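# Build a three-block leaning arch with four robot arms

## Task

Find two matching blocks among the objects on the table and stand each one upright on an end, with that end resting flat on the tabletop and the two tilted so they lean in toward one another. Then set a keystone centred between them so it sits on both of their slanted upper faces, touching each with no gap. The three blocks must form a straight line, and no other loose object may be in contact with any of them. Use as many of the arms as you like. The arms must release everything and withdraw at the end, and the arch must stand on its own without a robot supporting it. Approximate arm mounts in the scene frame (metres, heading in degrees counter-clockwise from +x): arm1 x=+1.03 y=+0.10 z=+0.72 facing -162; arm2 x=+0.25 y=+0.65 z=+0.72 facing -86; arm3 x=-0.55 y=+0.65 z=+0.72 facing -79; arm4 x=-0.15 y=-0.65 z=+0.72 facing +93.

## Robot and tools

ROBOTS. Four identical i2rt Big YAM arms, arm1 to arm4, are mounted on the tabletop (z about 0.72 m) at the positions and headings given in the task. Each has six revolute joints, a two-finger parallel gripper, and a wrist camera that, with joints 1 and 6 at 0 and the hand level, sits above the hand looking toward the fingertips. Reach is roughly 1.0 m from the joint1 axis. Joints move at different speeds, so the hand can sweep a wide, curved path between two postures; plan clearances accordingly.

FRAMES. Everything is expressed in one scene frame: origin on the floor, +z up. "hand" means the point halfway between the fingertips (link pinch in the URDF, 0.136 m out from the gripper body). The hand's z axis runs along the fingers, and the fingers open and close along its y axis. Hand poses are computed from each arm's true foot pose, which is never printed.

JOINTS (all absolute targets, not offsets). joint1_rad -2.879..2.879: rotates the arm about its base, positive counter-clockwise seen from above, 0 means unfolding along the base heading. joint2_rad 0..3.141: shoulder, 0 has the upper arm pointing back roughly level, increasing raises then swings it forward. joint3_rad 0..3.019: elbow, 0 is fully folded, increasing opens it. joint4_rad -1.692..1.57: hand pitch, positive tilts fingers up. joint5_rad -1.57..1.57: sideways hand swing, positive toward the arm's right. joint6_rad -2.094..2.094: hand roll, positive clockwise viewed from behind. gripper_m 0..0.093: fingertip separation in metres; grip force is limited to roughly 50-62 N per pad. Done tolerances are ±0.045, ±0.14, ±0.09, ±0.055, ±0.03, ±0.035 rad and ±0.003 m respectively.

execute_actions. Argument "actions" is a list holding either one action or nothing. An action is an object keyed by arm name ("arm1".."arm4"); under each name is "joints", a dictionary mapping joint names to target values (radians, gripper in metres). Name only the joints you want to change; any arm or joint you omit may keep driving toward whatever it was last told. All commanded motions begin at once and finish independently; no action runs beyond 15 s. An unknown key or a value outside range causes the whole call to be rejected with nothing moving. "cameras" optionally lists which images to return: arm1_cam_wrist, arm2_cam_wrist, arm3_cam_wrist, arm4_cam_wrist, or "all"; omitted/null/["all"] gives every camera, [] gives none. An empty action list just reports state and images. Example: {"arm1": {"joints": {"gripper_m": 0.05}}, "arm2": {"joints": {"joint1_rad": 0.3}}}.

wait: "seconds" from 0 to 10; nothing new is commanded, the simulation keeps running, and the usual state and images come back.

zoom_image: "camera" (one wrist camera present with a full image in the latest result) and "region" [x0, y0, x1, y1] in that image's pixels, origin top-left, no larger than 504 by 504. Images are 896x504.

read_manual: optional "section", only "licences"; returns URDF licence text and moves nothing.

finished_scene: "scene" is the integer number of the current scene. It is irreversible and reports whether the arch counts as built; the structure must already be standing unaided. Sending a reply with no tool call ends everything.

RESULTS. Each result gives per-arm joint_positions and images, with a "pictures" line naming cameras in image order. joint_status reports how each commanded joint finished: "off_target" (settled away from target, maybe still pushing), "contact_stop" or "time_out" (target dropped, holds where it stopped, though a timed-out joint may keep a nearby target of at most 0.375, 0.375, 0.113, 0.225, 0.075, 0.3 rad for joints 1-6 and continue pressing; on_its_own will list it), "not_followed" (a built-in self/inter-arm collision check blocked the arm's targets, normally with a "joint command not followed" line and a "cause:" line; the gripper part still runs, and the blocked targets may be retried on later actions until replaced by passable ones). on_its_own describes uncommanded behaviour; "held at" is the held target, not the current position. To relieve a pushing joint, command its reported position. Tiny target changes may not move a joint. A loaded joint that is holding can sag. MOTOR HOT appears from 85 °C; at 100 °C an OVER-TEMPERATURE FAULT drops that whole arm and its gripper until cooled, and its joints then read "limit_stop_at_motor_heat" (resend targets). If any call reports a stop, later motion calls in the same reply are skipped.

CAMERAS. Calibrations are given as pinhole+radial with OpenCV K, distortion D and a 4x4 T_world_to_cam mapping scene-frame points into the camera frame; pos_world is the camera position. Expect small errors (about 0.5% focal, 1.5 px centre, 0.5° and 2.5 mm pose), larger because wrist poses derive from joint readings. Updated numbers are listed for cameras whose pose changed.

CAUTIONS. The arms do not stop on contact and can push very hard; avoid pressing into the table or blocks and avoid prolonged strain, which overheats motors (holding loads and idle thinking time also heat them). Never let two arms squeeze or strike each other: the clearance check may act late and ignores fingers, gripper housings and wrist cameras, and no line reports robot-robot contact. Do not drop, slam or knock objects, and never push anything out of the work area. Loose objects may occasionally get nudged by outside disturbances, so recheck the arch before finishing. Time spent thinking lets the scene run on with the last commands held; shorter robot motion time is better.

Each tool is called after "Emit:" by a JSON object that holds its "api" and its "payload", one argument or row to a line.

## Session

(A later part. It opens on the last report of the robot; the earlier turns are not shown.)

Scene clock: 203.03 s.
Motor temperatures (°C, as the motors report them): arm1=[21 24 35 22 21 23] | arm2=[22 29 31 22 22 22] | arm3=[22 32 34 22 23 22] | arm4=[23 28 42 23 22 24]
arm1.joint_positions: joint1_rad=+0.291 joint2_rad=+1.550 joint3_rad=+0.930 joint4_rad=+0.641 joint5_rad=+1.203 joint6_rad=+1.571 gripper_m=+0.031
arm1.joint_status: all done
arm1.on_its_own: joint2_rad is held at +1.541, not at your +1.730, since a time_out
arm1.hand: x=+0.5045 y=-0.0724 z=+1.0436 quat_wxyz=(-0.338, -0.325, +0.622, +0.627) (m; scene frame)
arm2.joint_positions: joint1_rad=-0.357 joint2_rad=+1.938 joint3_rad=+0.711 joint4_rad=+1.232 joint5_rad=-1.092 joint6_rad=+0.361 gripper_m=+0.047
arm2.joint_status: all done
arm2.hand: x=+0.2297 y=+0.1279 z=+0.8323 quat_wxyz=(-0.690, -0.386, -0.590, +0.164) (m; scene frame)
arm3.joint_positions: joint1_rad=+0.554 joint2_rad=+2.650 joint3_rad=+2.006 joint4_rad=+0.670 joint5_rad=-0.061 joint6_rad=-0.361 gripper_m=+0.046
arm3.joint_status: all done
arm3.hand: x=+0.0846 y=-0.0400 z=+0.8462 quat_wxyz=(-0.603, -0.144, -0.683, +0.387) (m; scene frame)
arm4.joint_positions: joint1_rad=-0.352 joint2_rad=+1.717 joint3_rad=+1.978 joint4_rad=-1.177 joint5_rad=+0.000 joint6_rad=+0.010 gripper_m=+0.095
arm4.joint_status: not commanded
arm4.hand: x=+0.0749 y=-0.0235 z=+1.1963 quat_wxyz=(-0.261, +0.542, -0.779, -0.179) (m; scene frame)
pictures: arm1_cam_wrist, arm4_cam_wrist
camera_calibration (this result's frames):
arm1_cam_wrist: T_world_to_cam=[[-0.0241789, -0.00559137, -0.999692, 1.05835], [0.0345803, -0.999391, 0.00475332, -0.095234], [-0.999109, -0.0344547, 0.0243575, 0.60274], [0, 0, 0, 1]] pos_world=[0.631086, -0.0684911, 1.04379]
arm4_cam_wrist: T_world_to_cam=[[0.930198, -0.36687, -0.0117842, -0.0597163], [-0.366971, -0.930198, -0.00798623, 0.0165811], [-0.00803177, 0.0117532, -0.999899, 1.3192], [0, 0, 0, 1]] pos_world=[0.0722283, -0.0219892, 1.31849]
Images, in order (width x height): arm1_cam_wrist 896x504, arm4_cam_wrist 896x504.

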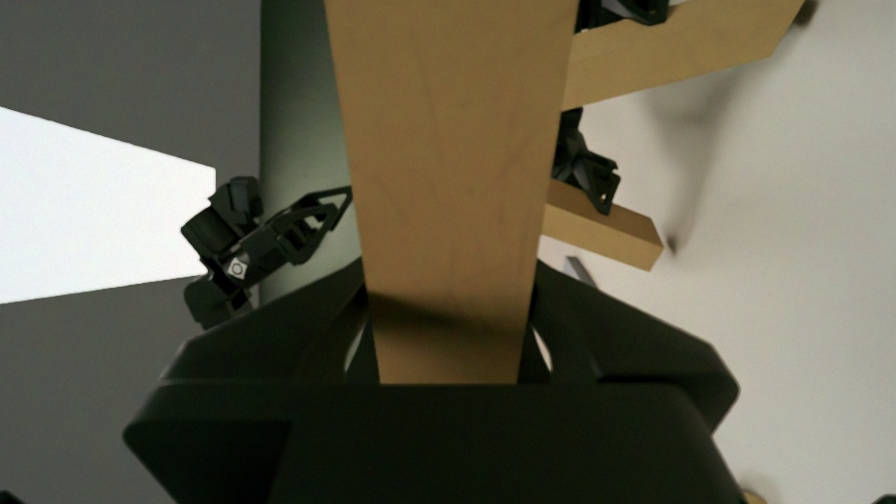

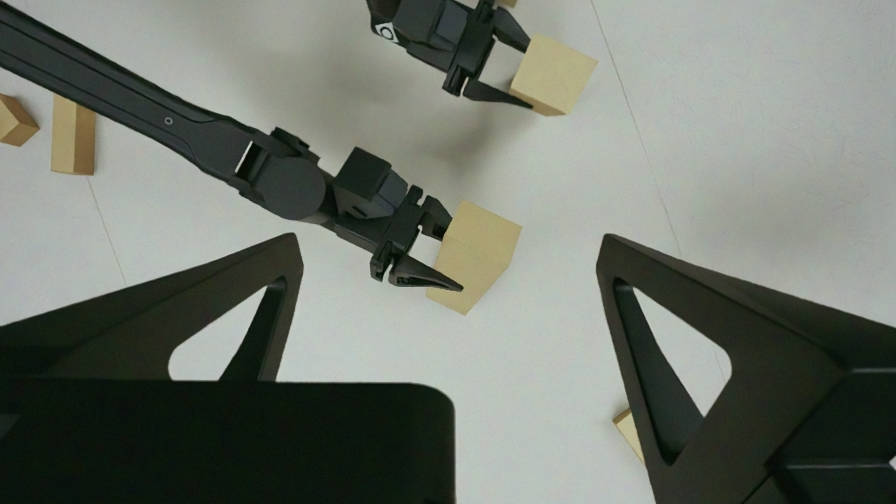

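Emit:
{"api": "execute_actions", "payload": {
  "actions": [
    {"arm3":{"joints":{"joint2_rad":2.655}},"arm2":{"joints":{"joint2_rad":1.94,"joint4_rad":1.29}},"arm4":{"joints":{"joint1_rad":-1.15,"joint2_rad":1.2,"joint3_rad":1.3,"joint4_rad":-0.5,"joint5_rad":-1.35}}}
  ],
  "cameras": []
}}

Emit:
{"api": "execute_actions", "payload": {
  "actions": [
    {"arm4":{"joints":{"joint2_rad":1.87,"joint3_rad":0.81,"joint4_rad":1.11}}}
  ],
  "cameras": ["arm4_cam_wrist","arm1_cam_wrist"]
}}

Scene clock: 221.50 s.
Motor temperatures (°C, as the motors report them): arm1=[21 24 36 22 21 23] | arm2=[22 30 31 22 22 22] | arm3=[22 33 35 22 23 22] | arm4=[23 29 43 23 22 24]
arm1.joint_positions: joint1_rad=+0.291 joint2_rad=+1.550 joint3_rad=+0.930 joint4_rad=+0.641 joint5_rad=+1.203 joint6_rad=+1.571 gripper_m=+0.031
arm1.joint_status: not commanded
arm1.on_its_own: joint2_rad is held at +1.541, not at your +1.730, since a time_out
arm1.hand: x=+0.5045 y=-0.0724 z=+1.0436 quat_wxyz=(-0.338, -0.325, +0.622, +0.627) (m; scene frame)
arm2.joint_positions: joint1_rad=-0.357 joint2_rad=+1.945 joint3_rad=+0.711 joint4_rad=+1.256 joint5_rad=-1.092 joint6_rad=+0.361 gripper_m=+0.047
arm2.joint_status: all done
arm2.hand: x=+0.2297 y=+0.1281 z=+0.8325 quat_wxyz=(-0.691, -0.380, -0.591, +0.170) (m; scene frame)
arm3.joint_positions: joint1_rad=+0.554 joint2_rad=+2.665 joint3_rad=+2.006 joint4_rad=+0.670 joint5_rad=-0.061 joint6_rad=-0.361 gripper_m=+0.046
arm3.joint_status: all done
arm3.hand: x=+0.0835 y=-0.0388 z=+0.8330 quat_wxyz=(-0.599, -0.145, -0.688, +0.384) (m; scene frame)
arm4.joint_positions: joint1_rad=-1.146 joint2_rad=+1.206 joint3_rad=+1.303 joint4_rad=-0.520 joint5_rad=-1.347 joint6_rad=+0.009 gripper_m=+0.095
arm4.joint_status: all done
arm4.hand: x=+0.1713 y=-0.3133 z=+1.3018 quat_wxyz=(-0.299, +0.472, -0.575, -0.598) (m; scene frame)
pictures: none
No camera images: the call's "cameras" was empty. Leave "cameras" out to get every camera's image.

Scene clock: 223.37 s.
Motor temperatures (°C, as the motors report them): arm1=[21 24 36 22 21 23] | arm2=[22 30 31 22 22 22] | arm3=[22 33 35 22 23 22] | arm4=[23 29 43 23 22 24]
arm1.joint_positions: joint1_rad=+0.291 joint2_rad=+1.550 joint3_rad=+0.930 joint4_rad=+0.641 joint5_rad=+1.203 joint6_rad=+1.571 gripper_m=+0.031
arm1.joint_status: not commanded
arm1.on_its_own: joint2_rad is held at +1.541, not at your +1.730, since a time_out
arm1.hand: x=+0.5045 y=-0.0724 z=+1.0436 quat_wxyz=(-0.338, -0.325, +0.622, +0.627) (m; scene frame)
arm2.joint_positions: joint1_rad=-0.357 joint2_rad=+1.945 joint3_rad=+0.711 joint4_rad=+1.256 joint5_rad=-1.092 joint6_rad=+0.361 gripper_m=+0.047
arm2.joint_status: not commanded
arm2.hand: x=+0.2297 y=+0.1281 z=+0.8325 quat_wxyz=(-0.691, -0.380, -0.591, +0.170) (m; scene frame)
arm3.joint_positions: joint1_rad=+0.554 joint2_rad=+2.665 joint3_rad=+2.006 joint4_rad=+0.670 joint5_rad=-0.061 joint6_rad=-0.361 gripper_m=+0.046
arm3.joint_status: not commanded
arm3.hand: x=+0.0835 y=-0.0388 z=+0.8330 quat_wxyz=(-0.599, -0.145, -0.688, +0.384) (m; scene frame)
arm4.joint_positions: joint1_rad=-1.146 joint2_rad=+1.877 joint3_rad=+0.794 joint4_rad=+1.090 joint5_rad=-1.347 joint6_rad=+0.008 gripper_m=+0.095
arm4.joint_status: all done
arm4.hand: x=+0.2274 y=-0.2938 z=+0.9365 quat_wxyz=(-0.443, +0.552, -0.449, -0.545) (m; scene frame)
pictures: arm1_cam_wrist, arm4_cam_wrist
camera_calibration (this result's frames):
arm1_cam_wrist: T_world_to_cam=[[-0.0241789, -0.00559137, -0.999692, 1.05835], [0.0345803, -0.999391, 0.00475332, -0.095234], [-0.999109, -0.0344547, 0.0243575, 0.60274], [0, 0, 0, 1]] pos_world=[0.631086, -0.0684911, 1.04379]
arm4_cam_wrist: T_world_to_cam=[[0.978576, 0.20449, -0.0239513, -0.13558], [0.104925, -0.595409, -0.796542, 0.548649], [-0.177146, 0.776963, -0.604109, 0.956387], [0, 0, 0, 1]] pos_world=[0.244528, -0.388682, 1.01154]
Images, in order (width x height): arm1_cam_wrist 896x504, arm4_cam_wrist 896x504.

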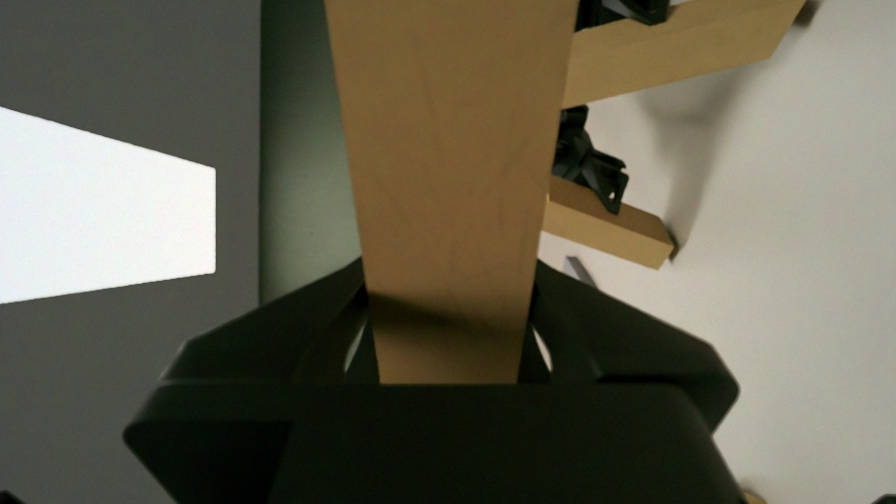

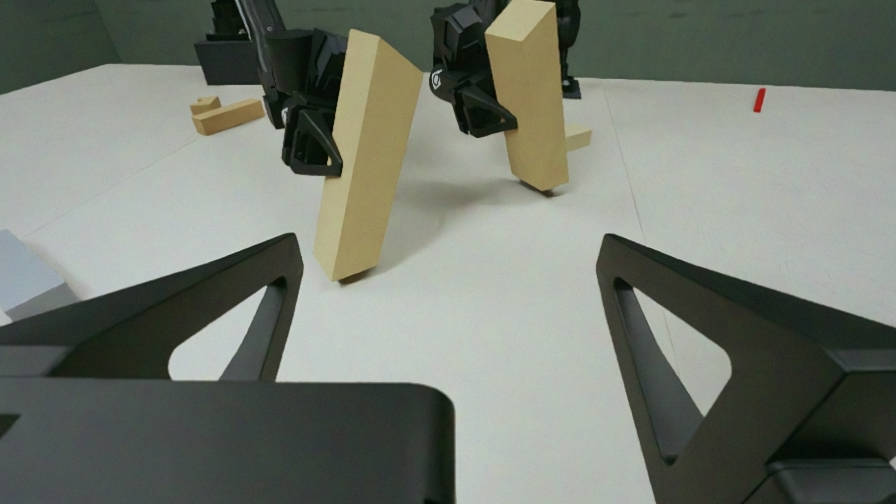

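Emit:
{"api": "execute_actions", "payload": {
  "actions": [
    {"arm3":{"joints":{"joint2_rad":2.668}},"arm2":{"joints":{"joint2_rad":1.965}}}
  ],
  "cameras": ["arm4_cam_wrist","arm1_cam_wrist"]
}}

Emit:
{"api": "zoom_image", "payload": {
  "camera": "arm4_cam_wrist",
  "region": [290, 140, 610, 300]
}}

Scene clock: 228.50 s.
Motor temperatures (°C, as the motors report them): arm1=[21 24 36 22 21 23] | arm2=[22 30 31 22 22 22] | arm3=[22 34 36 22 23 22] | arm4=[23 29 40 23 22 24]
arm1.joint_positions: joint1_rad=+0.291 joint2_rad=+1.550 joint3_rad=+0.930 joint4_rad=+0.641 joint5_rad=+1.203 joint6_rad=+1.571 gripper_m=+0.031
arm1.joint_status: not commanded
arm1.on_its_own: joint2_rad is held at +1.541, not at your +1.730, since a time_out
arm1.hand: x=+0.5045 y=-0.0724 z=+1.0436 quat_wxyz=(-0.338, -0.325, +0.622, +0.627) (m; scene frame)
arm2.joint_positions: joint1_rad=-0.357 joint2_rad=+1.976 joint3_rad=+0.711 joint4_rad=+1.259 joint5_rad=-1.091 joint6_rad=+0.361 gripper_m=+0.047
arm2.joint_status: all done
arm2.hand: x=+0.2300 y=+0.1290 z=+0.8179 quat_wxyz=(-0.689, -0.390, -0.590, +0.160) (m; scene frame)
arm3.joint_positions: joint1_rad=+0.554 joint2_rad=+2.677 joint3_rad=+2.006 joint4_rad=+0.670 joint5_rad=-0.061 joint6_rad=-0.361 gripper_m=+0.046
arm3.joint_status: all done
arm3.hand: x=+0.0825 y=-0.0377 z=+0.8218 quat_wxyz=(-0.595, -0.146, -0.692, +0.381) (m; scene frame)
arm4.joint_positions: joint1_rad=-1.146 joint2_rad=+1.877 joint3_rad=+0.794 joint4_rad=+1.090 joint5_rad=-1.347 joint6_rad=+0.008 gripper_m=+0.095
arm4.joint_status: not commanded
arm4.hand: x=+0.2274 y=-0.2938 z=+0.9365 quat_wxyz=(-0.443, +0.552, -0.449, -0.545) (m; scene frame)
pictures: arm1_cam_wrist, arm4_cam_wrist
camera_calibration (this result's frames):
arm1_cam_wrist: T_world_to_cam=[[-0.0241789, -0.00559137, -0.999692, 1.05835], [0.0345803, -0.999391, 0.00475332, -0.095234], [-0.999109, -0.0344547, 0.0243575, 0.60274], [0, 0, 0, 1]] pos_world=[0.631086, -0.0684911, 1.04379]
arm4_cam_wrist: T_world_to_cam=[[0.978576, 0.20449, -0.0239513, -0.13558], [0.104925, -0.595409, -0.796542, 0.548649], [-0.177146, 0.776963, -0.604109, 0.956387], [0, 0, 0, 1]] pos_world=[0.244528, -0.388682, 1.01154]
Images, in order (width x height): arm1_cam_wrist 896x504, arm4_cam_wrist 896x504.

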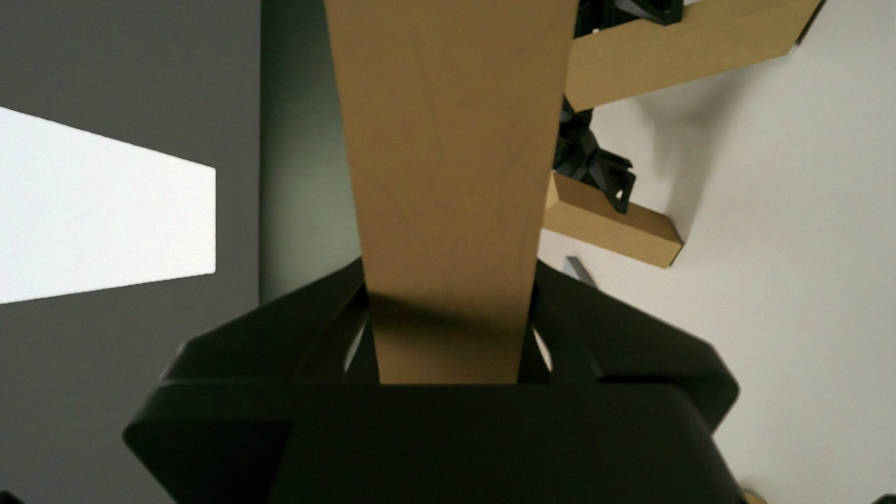

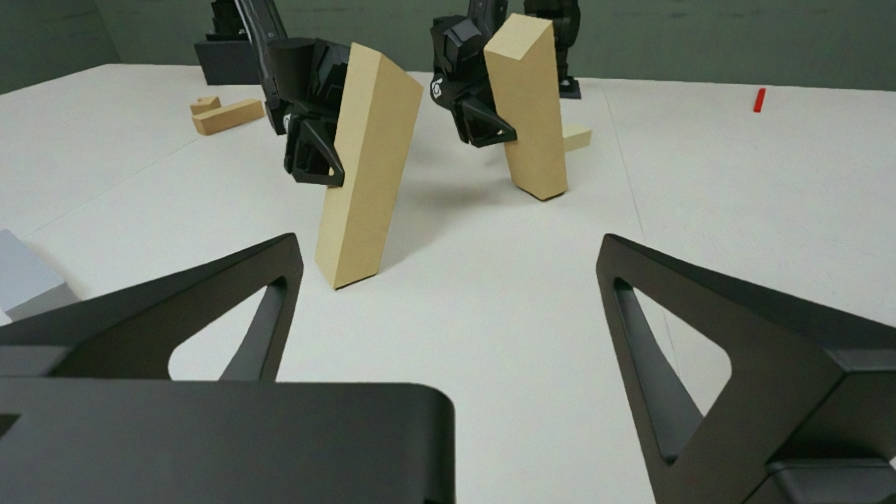

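Region (290, 140, 610, 300) of arm4_cam_wrist's 896x504 image, scaled by 1.575, with more detail than that image has.

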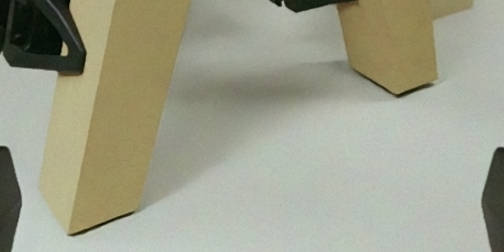

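Emit:
{"api": "execute_actions", "payload": {
  "actions": [
    {"arm3":{"joints":{"joint2_rad":2.675}},"arm2":{"joints":{"joint2_rad":1.977}},"arm1":{"joints":{"joint1_rad":-0.085,"joint2_rad":1.95,"joint3_rad":2.05,"joint4_rad":0.33,"joint5_rad":1.014}}}
  ],
  "cameras": []
}}

Emit:
{"api": "execute_actions", "payload": {
  "actions": [
    {"arm1":{"joints":{"joint2_rad":2.25}},"arm4":{"joints":{"joint2_rad":1.68,"joint4_rad":0.9}}}
  ],
  "cameras": ["arm4_cam_wrist","arm1_cam_wrist"]
}}

Scene clock: 239.57 s.
Motor temperatures (°C, as the motors report them): arm1=[21 25 37 22 21 23] | arm2=[22 30 31 22 22 22] | arm3=[22 34 36 22 23 22] | arm4=[23 28 37 23 22 24]
arm1.joint_positions: joint1_rad=-0.086 joint2_rad=+1.955 joint3_rad=+2.012 joint4_rad=+0.321 joint5_rad=+1.014 joint6_rad=+1.573 gripper_m=+0.031
arm1.joint_status: all done
arm1.hand: x=+0.2558 y=+0.0640 z=+1.2924 quat_wxyz=(-0.398, -0.136, +0.616, +0.666) (m; scene frame)
arm2.joint_positions: joint1_rad=-0.357 joint2_rad=+1.982 joint3_rad=+0.711 joint4_rad=+1.259 joint5_rad=-1.091 joint6_rad=+0.361 gripper_m=+0.047
arm2.joint_status: all done
arm2.hand: x=+0.2301 y=+0.1292 z=+0.8152 quat_wxyz=(-0.688, -0.392, -0.589, +0.158) (m; scene frame)
arm3.joint_positions: joint1_rad=+0.554 joint2_rad=+2.681 joint3_rad=+2.006 joint4_rad=+0.670 joint5_rad=-0.061 joint6_rad=-0.361 gripper_m=+0.046
arm3.joint_status: all done
arm3.hand: x=+0.0821 y=-0.0373 z=+0.8183 quat_wxyz=(-0.594, -0.147, -0.693, +0.380) (m; scene frame)
arm4.joint_positions: joint1_rad=-1.146 joint2_rad=+1.877 joint3_rad=+0.794 joint4_rad=+1.090 joint5_rad=-1.347 joint6_rad=+0.008 gripper_m=+0.095
arm4.joint_status: not commanded
arm4.hand: x=+0.2274 y=-0.2938 z=+0.9365 quat_wxyz=(-0.443, +0.552, -0.449, -0.545) (m; scene frame)
pictures: none
No camera images: the call's "cameras" was empty. Leave "cameras" out to get every camera's image.

Scene clock: 241.30 s.
Motor temperatures (°C, as the motors report them): arm1=[21 25 37 22 21 23] | arm2=[22 30 31 22 22 22] | arm3=[22 34 36 22 23 22] | arm4=[23 28 37 23 22 24]
arm1.joint_positions: joint1_rad=-0.086 joint2_rad=+2.273 joint3_rad=+1.998 joint4_rad=+0.317 joint5_rad=+1.014 joint6_rad=+1.574 gripper_m=+0.031
arm1.joint_status: all done
arm1.hand: x=+0.1687 y=+0.0462 z=+1.0323 quat_wxyz=(-0.286, -0.256, +0.648, +0.658) (m; scene frame)
arm2.joint_positions: joint1_rad=-0.357 joint2_rad=+1.982 joint3_rad=+0.711 joint4_rad=+1.259 joint5_rad=-1.091 joint6_rad=+0.361 gripper_m=+0.047
arm2.joint_status: not commanded
arm2.hand: x=+0.2301 y=+0.1292 z=+0.8152 quat_wxyz=(-0.688, -0.392, -0.589, +0.158) (m; scene frame)
arm3.joint_positions: joint1_rad=+0.554 joint2_rad=+2.681 joint3_rad=+2.006 joint4_rad=+0.670 joint5_rad=-0.061 joint6_rad=-0.361 gripper_m=+0.046
arm3.joint_status: not commanded
arm3.hand: x=+0.0821 y=-0.0373 z=+0.8183 quat_wxyz=(-0.594, -0.147, -0.693, +0.380) (m; scene frame)
arm4.joint_positions: joint1_rad=-1.146 joint2_rad=+1.670 joint3_rad=+0.794 joint4_rad=+0.913 joint5_rad=-1.348 joint6_rad=+0.008 gripper_m=+0.095
arm4.joint_status: all done
arm4.hand: x=+0.2193 y=-0.2962 z=+1.0136 quat_wxyz=(-0.453, +0.557, -0.439, -0.540) (m; scene frame)
pictures: arm1_cam_wrist, arm4_cam_wrist
camera_calibration (this result's frames):
arm1_cam_wrist: T_world_to_cam=[[-0.0497267, -0.00398958, -0.998755, 1.04291], [-0.152858, -0.988181, 0.011558, 0.0589872], [-0.986996, 0.153243, 0.0485291, 0.235891], [0, 0, 0, 1]] pos_world=[0.293701, 0.0263022, 1.02948]
arm4_cam_wrist: T_world_to_cam=[[0.978655, 0.20543, 0.00581009, -0.1552], [0.127594, -0.585199, -0.800789, 0.611847], [-0.161106, 0.784437, -0.598919, 0.996838], [0, 0, 0, 1]] pos_world=[0.234416, -0.392022, 1.08789]
Images, in order (width x height): arm1_cam_wrist 896x504, arm4_cam_wrist 896x504.

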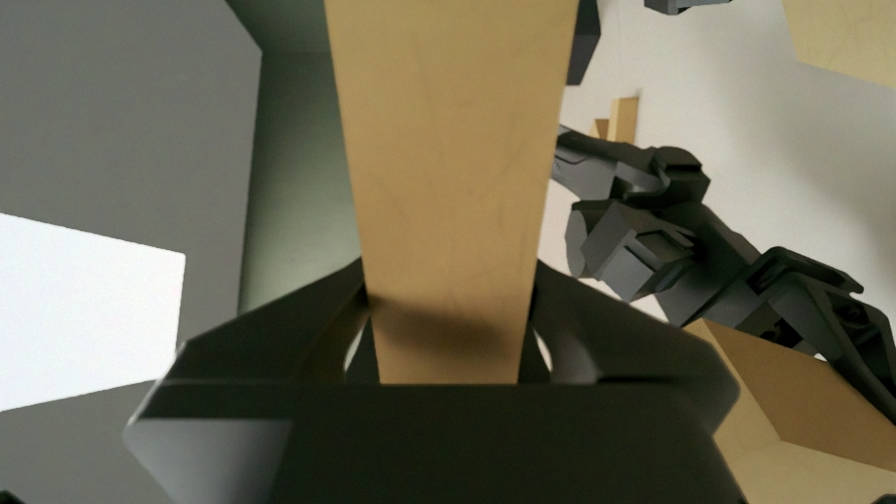

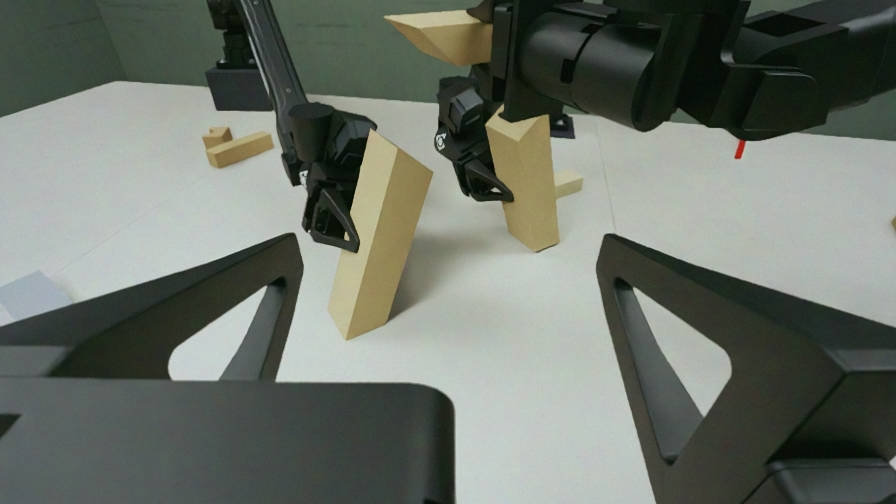

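Emit:
{"api": "execute_actions", "payload": {
  "actions": [
    {"arm1":{"joints":{"joint2_rad":2.34,"joint4_rad":0.385}},"arm4":{"joints":{"joint1_rad":-0.6,"joint2_rad":1.1,"joint3_rad":1.6,"joint4_rad":-1.19,"joint5_rad":0}}}
  ],
  "cameras": []
}}

Emit:
{"api": "execute_actions", "payload": {
  "actions": [
    {"arm4":{"joints":{"joint1_rad":-0.37,"joint2_rad":1.8,"joint3_rad":2.15,"joint4_rad":-1.23}}}
  ],
  "cameras": ["arm4_cam_wrist","arm1_cam_wrist"]
}}

Scene clock: 252.10 s.
Motor temperatures (°C, as the motors report them): arm1=[21 28 39 22 21 23] | arm2=[22 30 31 22 22 22] | arm3=[22 34 37 22 23 22] | arm4=[23 28 37 23 22 24]
arm1.joint_positions: joint1_rad=-0.086 joint2_rad=+2.362 joint3_rad=+1.998 joint4_rad=+0.367 joint5_rad=+1.014 joint6_rad=+1.574 gripper_m=+0.031
arm1.joint_status: all done
arm1.hand: x=+0.1588 y=+0.0445 z=+0.9668 quat_wxyz=(-0.272, -0.270, +0.650, +0.656) (m; scene frame)
arm2.joint_positions: joint1_rad=-0.357 joint2_rad=+1.982 joint3_rad=+0.711 joint4_rad=+1.259 joint5_rad=-1.091 joint6_rad=+0.361 gripper_m=+0.047
arm2.joint_status: not commanded
arm2.hand: x=+0.2301 y=+0.1292 z=+0.8152 quat_wxyz=(-0.688, -0.392, -0.589, +0.158) (m; scene frame)
arm3.joint_positions: joint1_rad=+0.554 joint2_rad=+2.681 joint3_rad=+2.006 joint4_rad=+0.670 joint5_rad=-0.061 joint6_rad=-0.361 gripper_m=+0.046
arm3.joint_status: not commanded
arm3.hand: x=+0.0821 y=-0.0373 z=+0.8183 quat_wxyz=(-0.594, -0.147, -0.693, +0.380) (m; scene frame)
arm4.joint_positions: joint1_rad=-0.591 joint2_rad=+1.101 joint3_rad=+1.595 joint4_rad=-1.177 joint5_rad=-0.003 joint6_rad=+0.007 gripper_m=+0.095
arm4.joint_status: all done
arm4.hand: x=+0.0902 y=-0.2803 z=+1.3261 quat_wxyz=(-0.377, +0.427, -0.798, -0.198) (m; scene frame)
pictures: none
No camera images: the call's "cameras" was empty. Leave "cameras" out to get every camera's image.

Scene clock: 253.87 s.
Motor temperatures (°C, as the motors report them): arm1=[21 28 39 22 21 23] | arm2=[22 30 31 22 22 22] | arm3=[22 35 37 22 23 22] | arm4=[23 28 38 23 22 24]
arm1.joint_positions: joint1_rad=-0.086 joint2_rad=+2.362 joint3_rad=+1.998 joint4_rad=+0.367 joint5_rad=+1.014 joint6_rad=+1.574 gripper_m=+0.031
arm1.joint_status: not commanded
arm1.hand: x=+0.1588 y=+0.0445 z=+0.9668 quat_wxyz=(-0.272, -0.270, +0.650, +0.656) (m; scene frame)
arm2.joint_positions: joint1_rad=-0.357 joint2_rad=+1.982 joint3_rad=+0.711 joint4_rad=+1.259 joint5_rad=-1.091 joint6_rad=+0.361 gripper_m=+0.047
arm2.joint_status: not commanded
arm2.hand: x=+0.2301 y=+0.1292 z=+0.8152 quat_wxyz=(-0.688, -0.392, -0.589, +0.158) (m; scene frame)
arm3.joint_positions: joint1_rad=+0.554 joint2_rad=+2.681 joint3_rad=+2.006 joint4_rad=+0.670 joint5_rad=-0.061 joint6_rad=-0.361 gripper_m=+0.046
arm3.joint_status: not commanded
arm3.hand: x=+0.0821 y=-0.0373 z=+0.8183 quat_wxyz=(-0.594, -0.147, -0.693, +0.380) (m; scene frame)
arm4.joint_positions: joint1_rad=-0.361 joint2_rad=+1.800 joint3_rad=+2.095 joint4_rad=-1.221 joint5_rad=+0.000 joint6_rad=+0.007 gripper_m=+0.095
arm4.joint_status: all done
arm4.hand: x=+0.0890 y=-0.0030 z=+1.1960 quat_wxyz=(-0.258, +0.540, -0.782, -0.175) (m; scene frame)
pictures: arm1_cam_wrist, arm4_cam_wrist
camera_calibration (this result's frames):
arm1_cam_wrist: T_world_to_cam=[[-0.012603, 0.00470235, -0.99991, 0.971781], [-0.153385, -0.988163, -0.00271381, 0.0704791], [-0.988086, 0.153337, 0.0131751, 0.26394], [0, 0, 0, 1]] pos_world=[0.283854, 0.0246033, 0.968406]
arm4_cam_wrist: T_world_to_cam=[[0.927861, -0.3728, -0.00968845, -0.0676117], [-0.372801, -0.92791, 0.00181974, 0.0296574], [-0.0096684, 0.0019234, -0.999951, 1.31894], [0, 0, 0, 1]] pos_world=[0.0865426, -0.000223083, 1.31817]
Images, in order (width x height): arm1_cam_wrist 896x504, arm4_cam_wrist 896x504.

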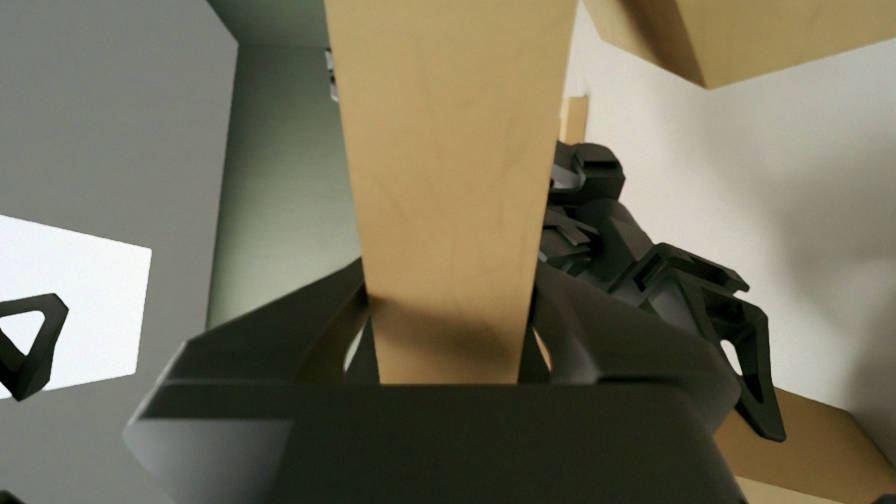

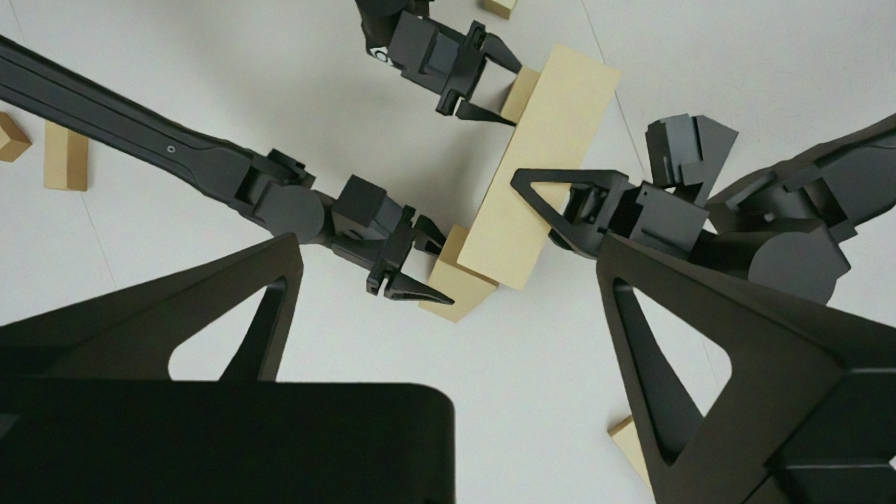

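Emit:
{"api": "zoom_image", "payload": {
  "camera": "arm4_cam_wrist",
  "region": [400, 30, 640, 330]
}}

Region (400, 30, 640, 330) of arm4_cam_wrist's 896x504 image, scaled by 1.680, with more detail than that image has; it fills the left 403 columns of this view, and the rest is white.

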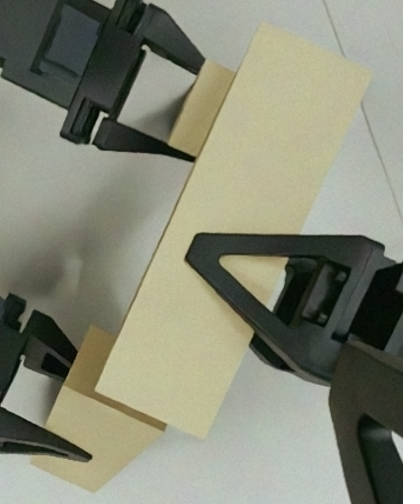

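Emit:
{"api": "execute_actions", "payload": {
  "actions": [
    {"arm1":{"joints":{"joint1_rad":-0.11,"joint2_rad":2.385,"joint3_rad":2.088,"joint5_rad":0.982}}}
  ],
  "cameras": ["arm4_cam_wrist","arm1_cam_wrist"]
}}

Emit:
{"api": "zoom_image", "payload": {
  "camera": "arm4_cam_wrist",
  "region": [400, 30, 640, 330]
}}

Scene clock: 272.17 s.
Motor temperatures (°C, as the motors report them): arm1=[21 31 41 22 21 23] | arm2=[22 30 31 22 22 22] | arm3=[22 35 37 22 23 22] | arm4=[23 30 43 23 22 24]
arm1.joint_positions: joint1_rad=-0.100 joint2_rad=+2.383 joint3_rad=+2.020 joint4_rad=+0.367 joint5_rad=+0.985 joint6_rad=+1.574 gripper_m=+0.031
arm1.joint_status: all done
arm1.hand: x=+0.1500 y=+0.0523 z=+0.9607 quat_wxyz=(-0.278, -0.274, +0.648, +0.654) (m; scene frame)
arm2.joint_positions: joint1_rad=-0.357 joint2_rad=+1.982 joint3_rad=+0.711 joint4_rad=+1.259 joint5_rad=-1.091 joint6_rad=+0.361 gripper_m=+0.047
arm2.joint_status: not commanded
arm2.hand: x=+0.2301 y=+0.1292 z=+0.8152 quat_wxyz=(-0.688, -0.392, -0.589, +0.158) (m; scene frame)
arm3.joint_positions: joint1_rad=+0.554 joint2_rad=+2.681 joint3_rad=+2.006 joint4_rad=+0.670 joint5_rad=-0.061 joint6_rad=-0.361 gripper_m=+0.046
arm3.joint_status: not commanded
arm3.hand: x=+0.0821 y=-0.0373 z=+0.8183 quat_wxyz=(-0.594, -0.147, -0.693, +0.380) (m; scene frame)
arm4.joint_positions: joint1_rad=-0.361 joint2_rad=+1.800 joint3_rad=+2.095 joint4_rad=-1.221 joint5_rad=+0.000 joint6_rad=+0.007 gripper_m=+0.095
arm4.joint_status: not commanded
arm4.hand: x=+0.0890 y=-0.0030 z=+1.1960 quat_wxyz=(-0.258, +0.540, -0.782, -0.175) (m; scene frame)
pictures: arm1_cam_wrist, arm4_cam_wrist
camera_calibration (this result's frames):
arm1_cam_wrist: T_world_to_cam=[[-0.0136689, 0.00438711, -0.999897, 0.965679], [-0.138282, -0.99039, -0.00245503, 0.0743883], [-0.990299, 0.138234, 0.0141442, 0.254255], [0, 0, 0, 1]] pos_world=[0.275275, 0.0342901, 0.962166]
arm4_cam_wrist: T_world_to_cam=[[0.927861, -0.3728, -0.00968845, -0.0676117], [-0.372801, -0.92791, 0.00181974, 0.0296574], [-0.0096684, 0.0019234, -0.999951, 1.31894], [0, 0, 0, 1]] pos_world=[0.0865426, -0.000223083, 1.31817]
Images, in order (width x height): arm1_cam_wrist 896x504, arm4_cam_wrist 896x504.

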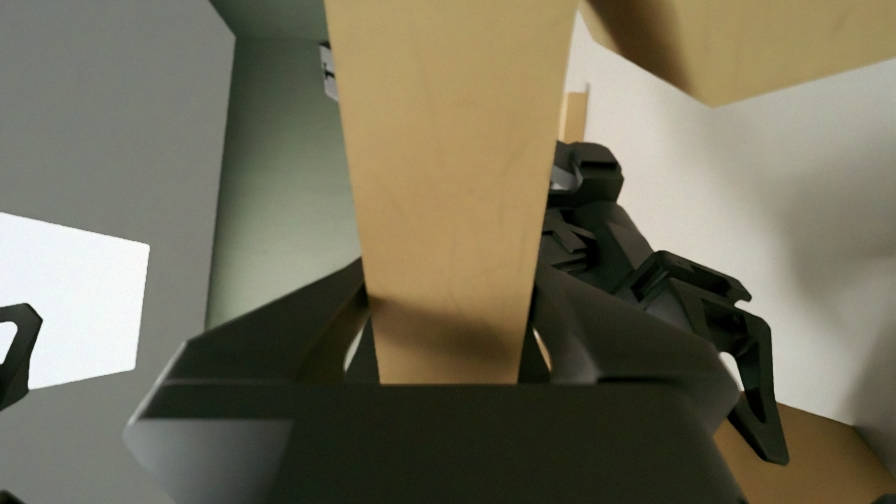

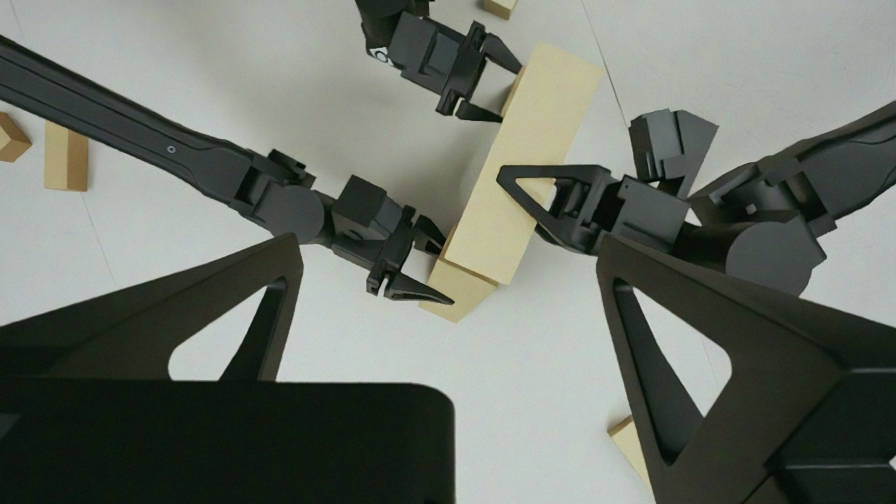

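Region (400, 30, 640, 330) of arm4_cam_wrist's 896x504 image, scaled by 1.680, with more detail than that image has; it fills the left 403 columns of this view, and the rest is white.

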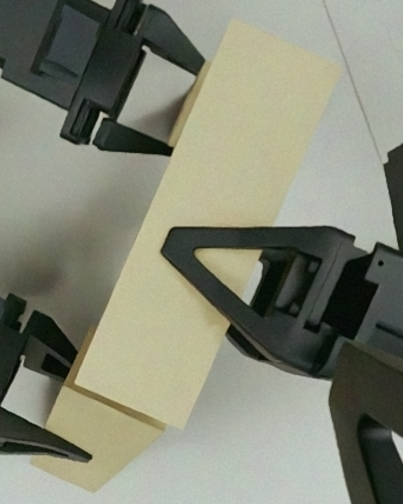

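Emit:
{"api": "execute_actions", "payload": {
  "actions": [
    {"arm1":{"joints":{"joint2_rad":2.42,"joint3_rad":2.112,"joint4_rad":0.397}}}
  ]
}}

Emit:
{"api": "zoom_image", "payload": {
  "camera": "arm4_cam_wrist",
  "region": [400, 30, 640, 330]
}}

Scene clock: 276.70 s.
Motor temperatures (°C, as the motors report them): arm1=[21 31 42 22 21 23] | arm2=[22 30 31 22 22 22] | arm3=[22 35 37 22 23 22] | arm4=[23 31 44 23 22 24]
arm1.joint_positions: joint1_rad=-0.100 joint2_rad=+2.422 joint3_rad=+2.048 joint4_rad=+0.377 joint5_rad=+0.984 joint6_rad=+1.574 gripper_m=+0.031
arm1.joint_status: all done
arm1.hand: x=+0.1436 y=+0.0510 z=+0.9435 quat_wxyz=(-0.277, -0.275, +0.648, +0.654) (m; scene frame)
arm2.joint_positions: joint1_rad=-0.357 joint2_rad=+1.983 joint3_rad=+0.711 joint4_rad=+1.259 joint5_rad=-1.091 joint6_rad=+0.361 gripper_m=+0.047
arm2.joint_status: not commanded
arm2.hand: x=+0.2301 y=+0.1293 z=+0.8146 quat_wxyz=(-0.688, -0.392, -0.589, +0.158) (m; scene frame)
arm3.joint_positions: joint1_rad=+0.554 joint2_rad=+2.681 joint3_rad=+2.006 joint4_rad=+0.670 joint5_rad=-0.061 joint6_rad=-0.361 gripper_m=+0.046
arm3.joint_status: not commanded
arm3.hand: x=+0.0821 y=-0.0373 z=+0.8183 quat_wxyz=(-0.594, -0.147, -0.693, +0.380) (m; scene frame)
arm4.joint_positions: joint1_rad=-0.361 joint2_rad=+1.800 joint3_rad=+2.095 joint4_rad=-1.221 joint5_rad=+0.000 joint6_rad=+0.007 gripper_m=+0.095
arm4.joint_status: not commanded
arm4.hand: x=+0.0890 y=-0.0030 z=+1.1960 quat_wxyz=(-0.258, +0.540, -0.782, -0.175) (m; scene frame)
pictures: arm1_cam_wrist, arm2_cam_wrist, arm3_cam_wrist, arm4_cam_wrist
camera_calibration (this result's frames):
arm1_cam_wrist: T_world_to_cam=[[-0.0121737, 0.00470483, -0.999915, 0.948239], [-0.137159, -0.990544, -0.00299086, 0.0724966], [-0.990474, 0.137111, 0.0127039, 0.249825], [0, 0, 0, 1]] pos_world=[0.268932, 0.033096, 0.945201]
arm2_cam_wrist: T_world_to_cam=[[-0.682397, -0.647437, -0.339351, 0.515268], [-0.204119, 0.614548, -0.762015, 0.592258], [0.701904, -0.450728, -0.55152, 0.469097], [0, 0, 0, 1]] pos_world=[0.143248, 0.181069, 0.884883]
arm3_cam_wrist: T_world_to_cam=[[-0.665507, -0.656617, 0.354902, -0.2592], [-0.618497, 0.218977, -0.754659, 0.680019], [0.417806, -0.721737, -0.551846, 0.510863], [0, 0, 0, 1]] pos_world=[0.034649, 0.0496047, 0.887091]
arm4_cam_wrist: T_world_to_cam=[[0.927861, -0.3728, -0.00968845, -0.0676117], [-0.372801, -0.92791, 0.00181974, 0.0296574], [-0.0096684, 0.0019234, -0.999951, 1.31894], [0, 0, 0, 1]] pos_world=[0.0865426, -0.000223083, 1.31817]
Images, in order (width x height): arm1_cam_wrist 896x504, arm2_cam_wrist 896x504, arm3_cam_wrist 896x504, arm4_cam_wrist 896x504.

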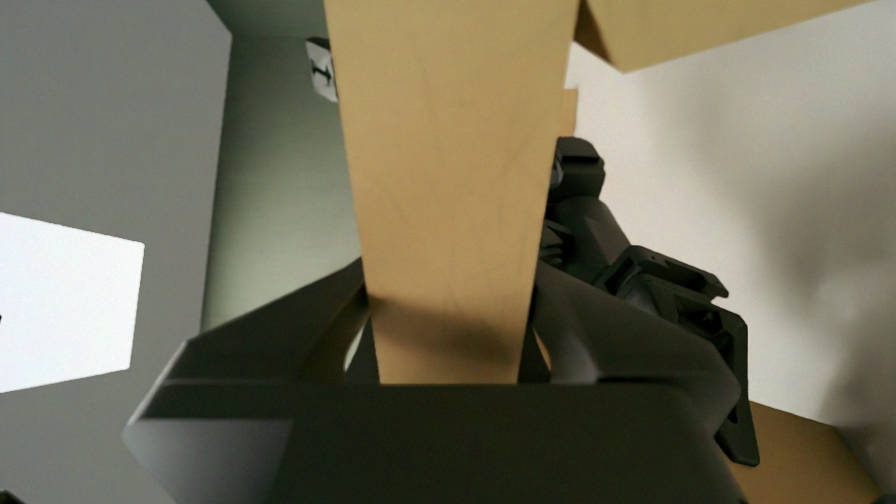

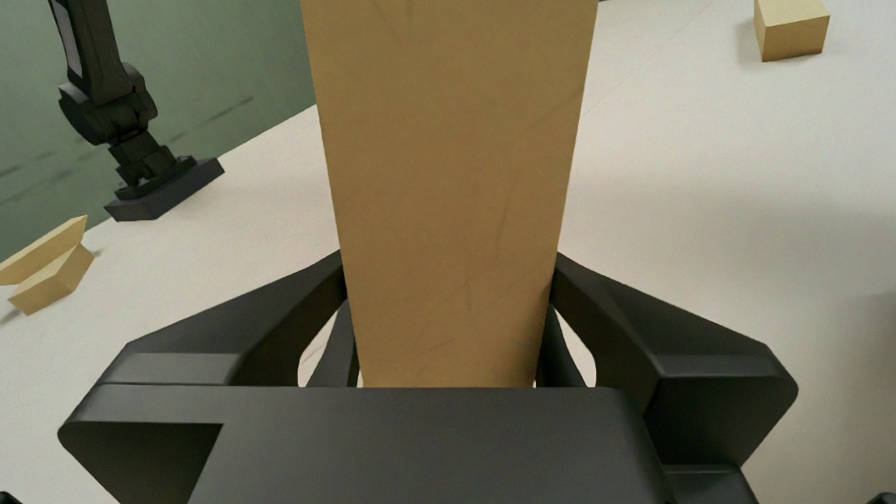

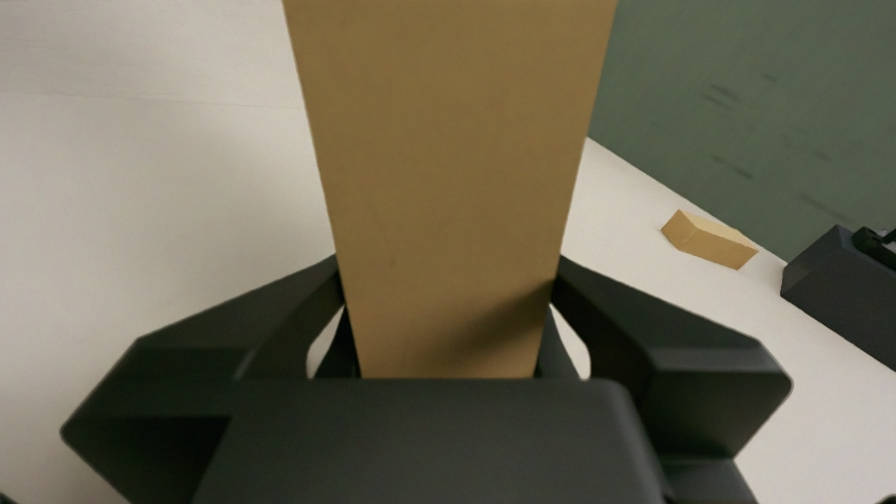

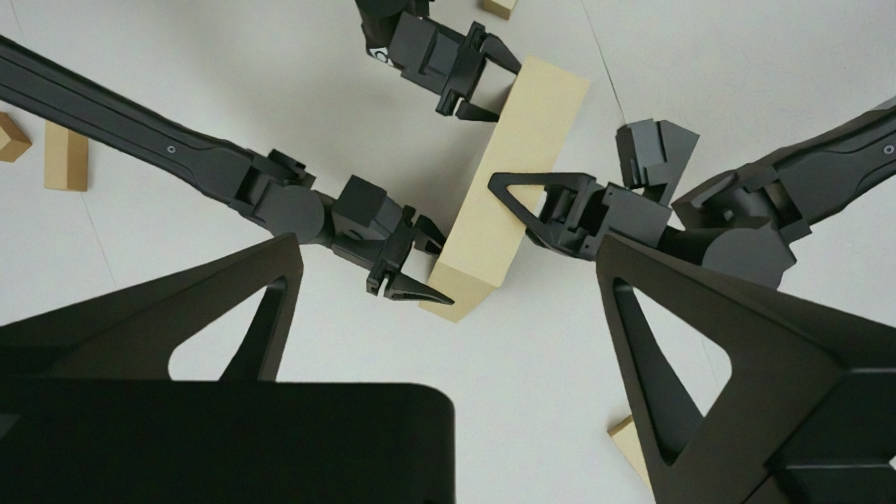

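Region (400, 30, 640, 330) of arm4_cam_wrist's 896x504 image, scaled by 1.680, with more detail than that image has; it fills the left 403 columns of this view, and the rest is white.

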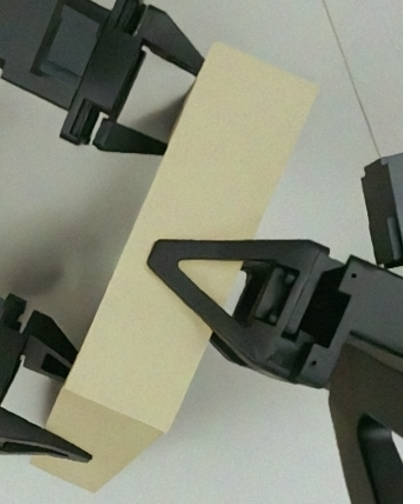

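Emit:
{"api": "execute_actions", "payload": {
  "actions": [
    {"arm4":{"joints":{"joint1_rad":-1.15,"joint2_rad":1.1,"joint3_rad":1.3,"joint4_rad":-0.5,"joint5_rad":-1.35}}}
  ],
  "cameras": []
}}

Emit:
{"api": "execute_actions", "payload": {
  "actions": [
    {"arm4":{"joints":{"joint2_rad":1.87,"joint3_rad":0.81,"joint4_rad":1.11}}}
  ],
  "cameras": ["arm4_cam_wrist"]
}}

Emit:
{"api": "zoom_image", "payload": {
  "camera": "arm4_cam_wrist",
  "region": [300, 0, 600, 300]
}}

Scene clock: 286.30 s.
Motor temperatures (°C, as the motors report them): arm1=[21 31 43 22 21 23] | arm2=[22 30 31 22 22 22] | arm3=[22 36 38 22 23 22] | arm4=[23 31 45 23 22 24]
arm1.joint_positions: joint1_rad=-0.100 joint2_rad=+2.422 joint3_rad=+2.048 joint4_rad=+0.377 joint5_rad=+0.984 joint6_rad=+1.574 gripper_m=+0.031
arm1.joint_status: not commanded
arm1.hand: x=+0.1436 y=+0.0510 z=+0.9435 quat_wxyz=(-0.277, -0.275, +0.648, +0.654) (m; scene frame)
arm2.joint_positions: joint1_rad=-0.357 joint2_rad=+1.983 joint3_rad=+0.711 joint4_rad=+1.259 joint5_rad=-1.091 joint6_rad=+0.361 gripper_m=+0.047
arm2.joint_status: not commanded
arm2.hand: x=+0.2301 y=+0.1293 z=+0.8146 quat_wxyz=(-0.688, -0.392, -0.589, +0.158) (m; scene frame)
arm3.joint_positions: joint1_rad=+0.554 joint2_rad=+2.681 joint3_rad=+2.006 joint4_rad=+0.670 joint5_rad=-0.061 joint6_rad=-0.361 gripper_m=+0.046
arm3.joint_status: not commanded
arm3.hand: x=+0.0821 y=-0.0373 z=+0.8183 quat_wxyz=(-0.594, -0.147, -0.693, +0.380) (m; scene frame)
arm4.joint_positions: joint1_rad=-1.141 joint2_rad=+1.105 joint3_rad=+1.304 joint4_rad=-0.520 joint5_rad=-1.347 joint6_rad=+0.007 gripper_m=+0.095
arm4.joint_status: all done
arm4.hand: x=+0.1343 y=-0.3277 z=+1.3416 quat_wxyz=(-0.334, +0.495, -0.546, -0.588) (m; scene frame)
pictures: none
No camera images: the call's "cameras" was empty. Leave "cameras" out to get every camera's image.

Scene clock: 288.17 s.
Motor temperatures (°C, as the motors report them): arm1=[21 32 43 22 21 23] | arm2=[22 30 31 22 22 22] | arm3=[22 36 38 22 23 22] | arm4=[23 31 44 23 22 24]
arm1.joint_positions: joint1_rad=-0.100 joint2_rad=+2.422 joint3_rad=+2.048 joint4_rad=+0.377 joint5_rad=+0.984 joint6_rad=+1.574 gripper_m=+0.031
arm1.joint_status: not commanded
arm1.hand: x=+0.1436 y=+0.0510 z=+0.9435 quat_wxyz=(-0.277, -0.275, +0.648, +0.654) (m; scene frame)
arm2.joint_positions: joint1_rad=-0.357 joint2_rad=+1.983 joint3_rad=+0.711 joint4_rad=+1.259 joint5_rad=-1.091 joint6_rad=+0.361 gripper_m=+0.047
arm2.joint_status: not commanded
arm2.hand: x=+0.2301 y=+0.1293 z=+0.8146 quat_wxyz=(-0.688, -0.392, -0.589, +0.158) (m; scene frame)
arm3.joint_positions: joint1_rad=+0.554 joint2_rad=+2.681 joint3_rad=+2.006 joint4_rad=+0.670 joint5_rad=-0.061 joint6_rad=-0.361 gripper_m=+0.046
arm3.joint_status: not commanded
arm3.hand: x=+0.0821 y=-0.0373 z=+0.8183 quat_wxyz=(-0.594, -0.147, -0.693, +0.380) (m; scene frame)
arm4.joint_positions: joint1_rad=-1.141 joint2_rad=+1.864 joint3_rad=+0.796 joint4_rad=+1.090 joint5_rad=-1.347 joint6_rad=+0.007 gripper_m=+0.095
arm4.joint_status: all done
arm4.hand: x=+0.2265 y=-0.2918 z=+0.9433 quat_wxyz=(-0.448, +0.556, -0.442, -0.543) (m; scene frame)
pictures: arm4_cam_wrist
camera_calibration (this result's frames):
arm4_cam_wrist: T_world_to_cam=[[0.9779, 0.208947, -0.00722631, -0.149239], [0.120064, -0.589537, -0.798768, 0.555669], [-0.171161, 0.780248, -0.601596, 0.956004], [0, 0, 0, 1]] pos_world=[0.242855, -0.387149, 1.0179]
Images, in order (width x height): arm4_cam_wrist 896x504.

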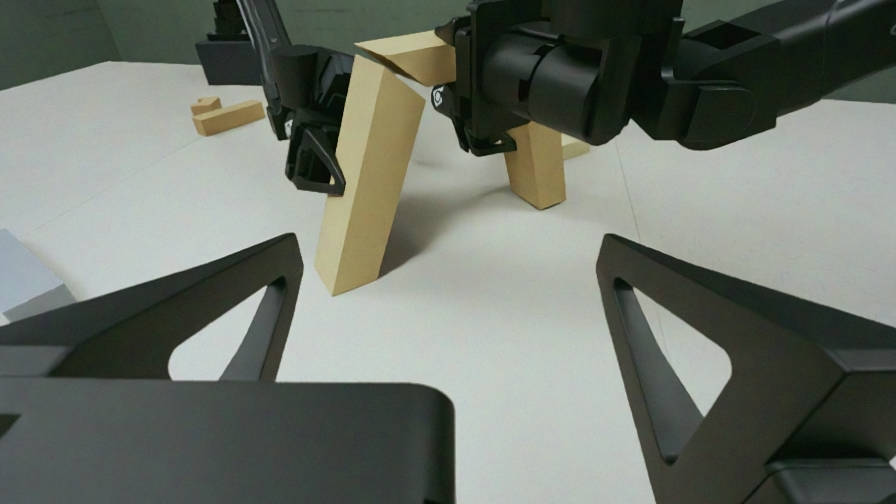

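Region (300, 0, 600, 300) of arm4_cam_wrist's 896x504 image, scaled by 1.680, with more detail than that image has.

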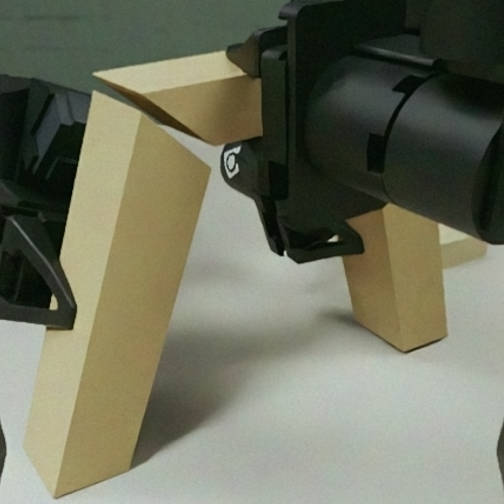

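Emit:
{"api": "execute_actions", "payload": {
  "actions": [
    {"arm2":{"joints":{"joint3_rad":0.715,"joint4_rad":1.315,"joint5_rad":-1.11}}}
  ],
  "cameras": ["arm1_cam_wrist"]
}}

Scene clock: 295.03 s.
Motor temperatures (°C, as the motors report them): arm1=[21 32 44 22 21 23] | arm2=[22 30 31 23 22 22] | arm3=[22 36 38 22 23 22] | arm4=[23 30 41 23 22 24]
arm1.joint_positions: joint1_rad=-0.100 joint2_rad=+2.422 joint3_rad=+2.048 joint4_rad=+0.377 joint5_rad=+0.984 joint6_rad=+1.574 gripper_m=+0.031
arm1.joint_status: not commanded
arm1.hand: x=+0.1436 y=+0.0510 z=+0.9435 quat_wxyz=(-0.277, -0.275, +0.648, +0.654) (m; scene frame)
arm2.joint_positions: joint1_rad=-0.357 joint2_rad=+1.983 joint3_rad=+0.711 joint4_rad=+1.280 joint5_rad=-1.108 joint6_rad=+0.361 gripper_m=+0.047
arm2.joint_status: all done
arm2.hand: x=+0.2319 y=+0.1312 z=+0.8178 quat_wxyz=(-0.691, -0.380, -0.593, +0.160) (m; scene frame)
arm3.joint_positions: joint1_rad=+0.554 joint2_rad=+2.681 joint3_rad=+2.006 joint4_rad=+0.670 joint5_rad=-0.061 joint6_rad=-0.361 gripper_m=+0.046
arm3.joint_status: not commanded
arm3.hand: x=+0.0821 y=-0.0373 z=+0.8183 quat_wxyz=(-0.594, -0.147, -0.693, +0.380) (m; scene frame)
arm4.joint_positions: joint1_rad=-1.141 joint2_rad=+1.864 joint3_rad=+0.796 joint4_rad=+1.090 joint5_rad=-1.347 joint6_rad=+0.007 gripper_m=+0.095
arm4.joint_status: not commanded
arm4.hand: x=+0.2265 y=-0.2918 z=+0.9433 quat_wxyz=(-0.448, +0.556, -0.442, -0.543) (m; scene frame)
pictures: arm1_cam_wrist
camera_calibration (this result's frames):
arm1_cam_wrist: T_world_to_cam=[[-0.0121737, 0.00470483, -0.999915, 0.948239], [-0.137159, -0.990544, -0.00299086, 0.0724966], [-0.990474, 0.137111, 0.0127039, 0.249825], [0, 0, 0, 1]] pos_world=[0.268932, 0.033096, 0.945201]
Images, in order (width x height): arm1_cam_wrist 896x504.

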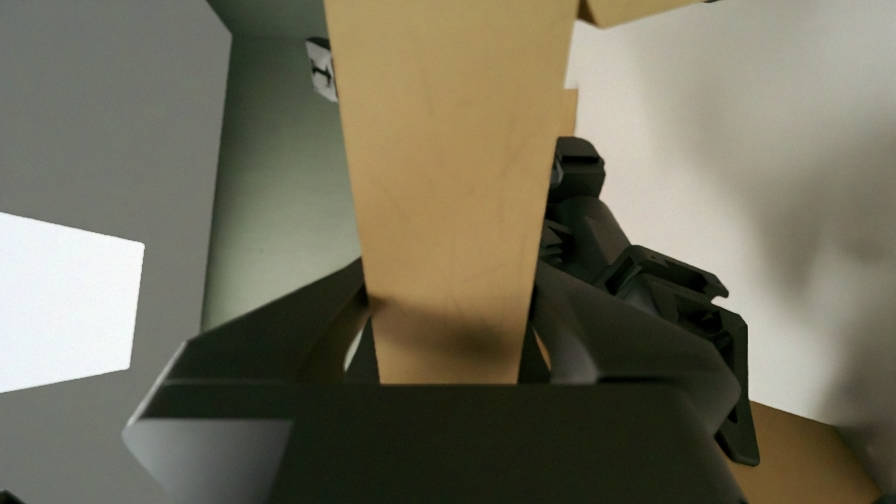

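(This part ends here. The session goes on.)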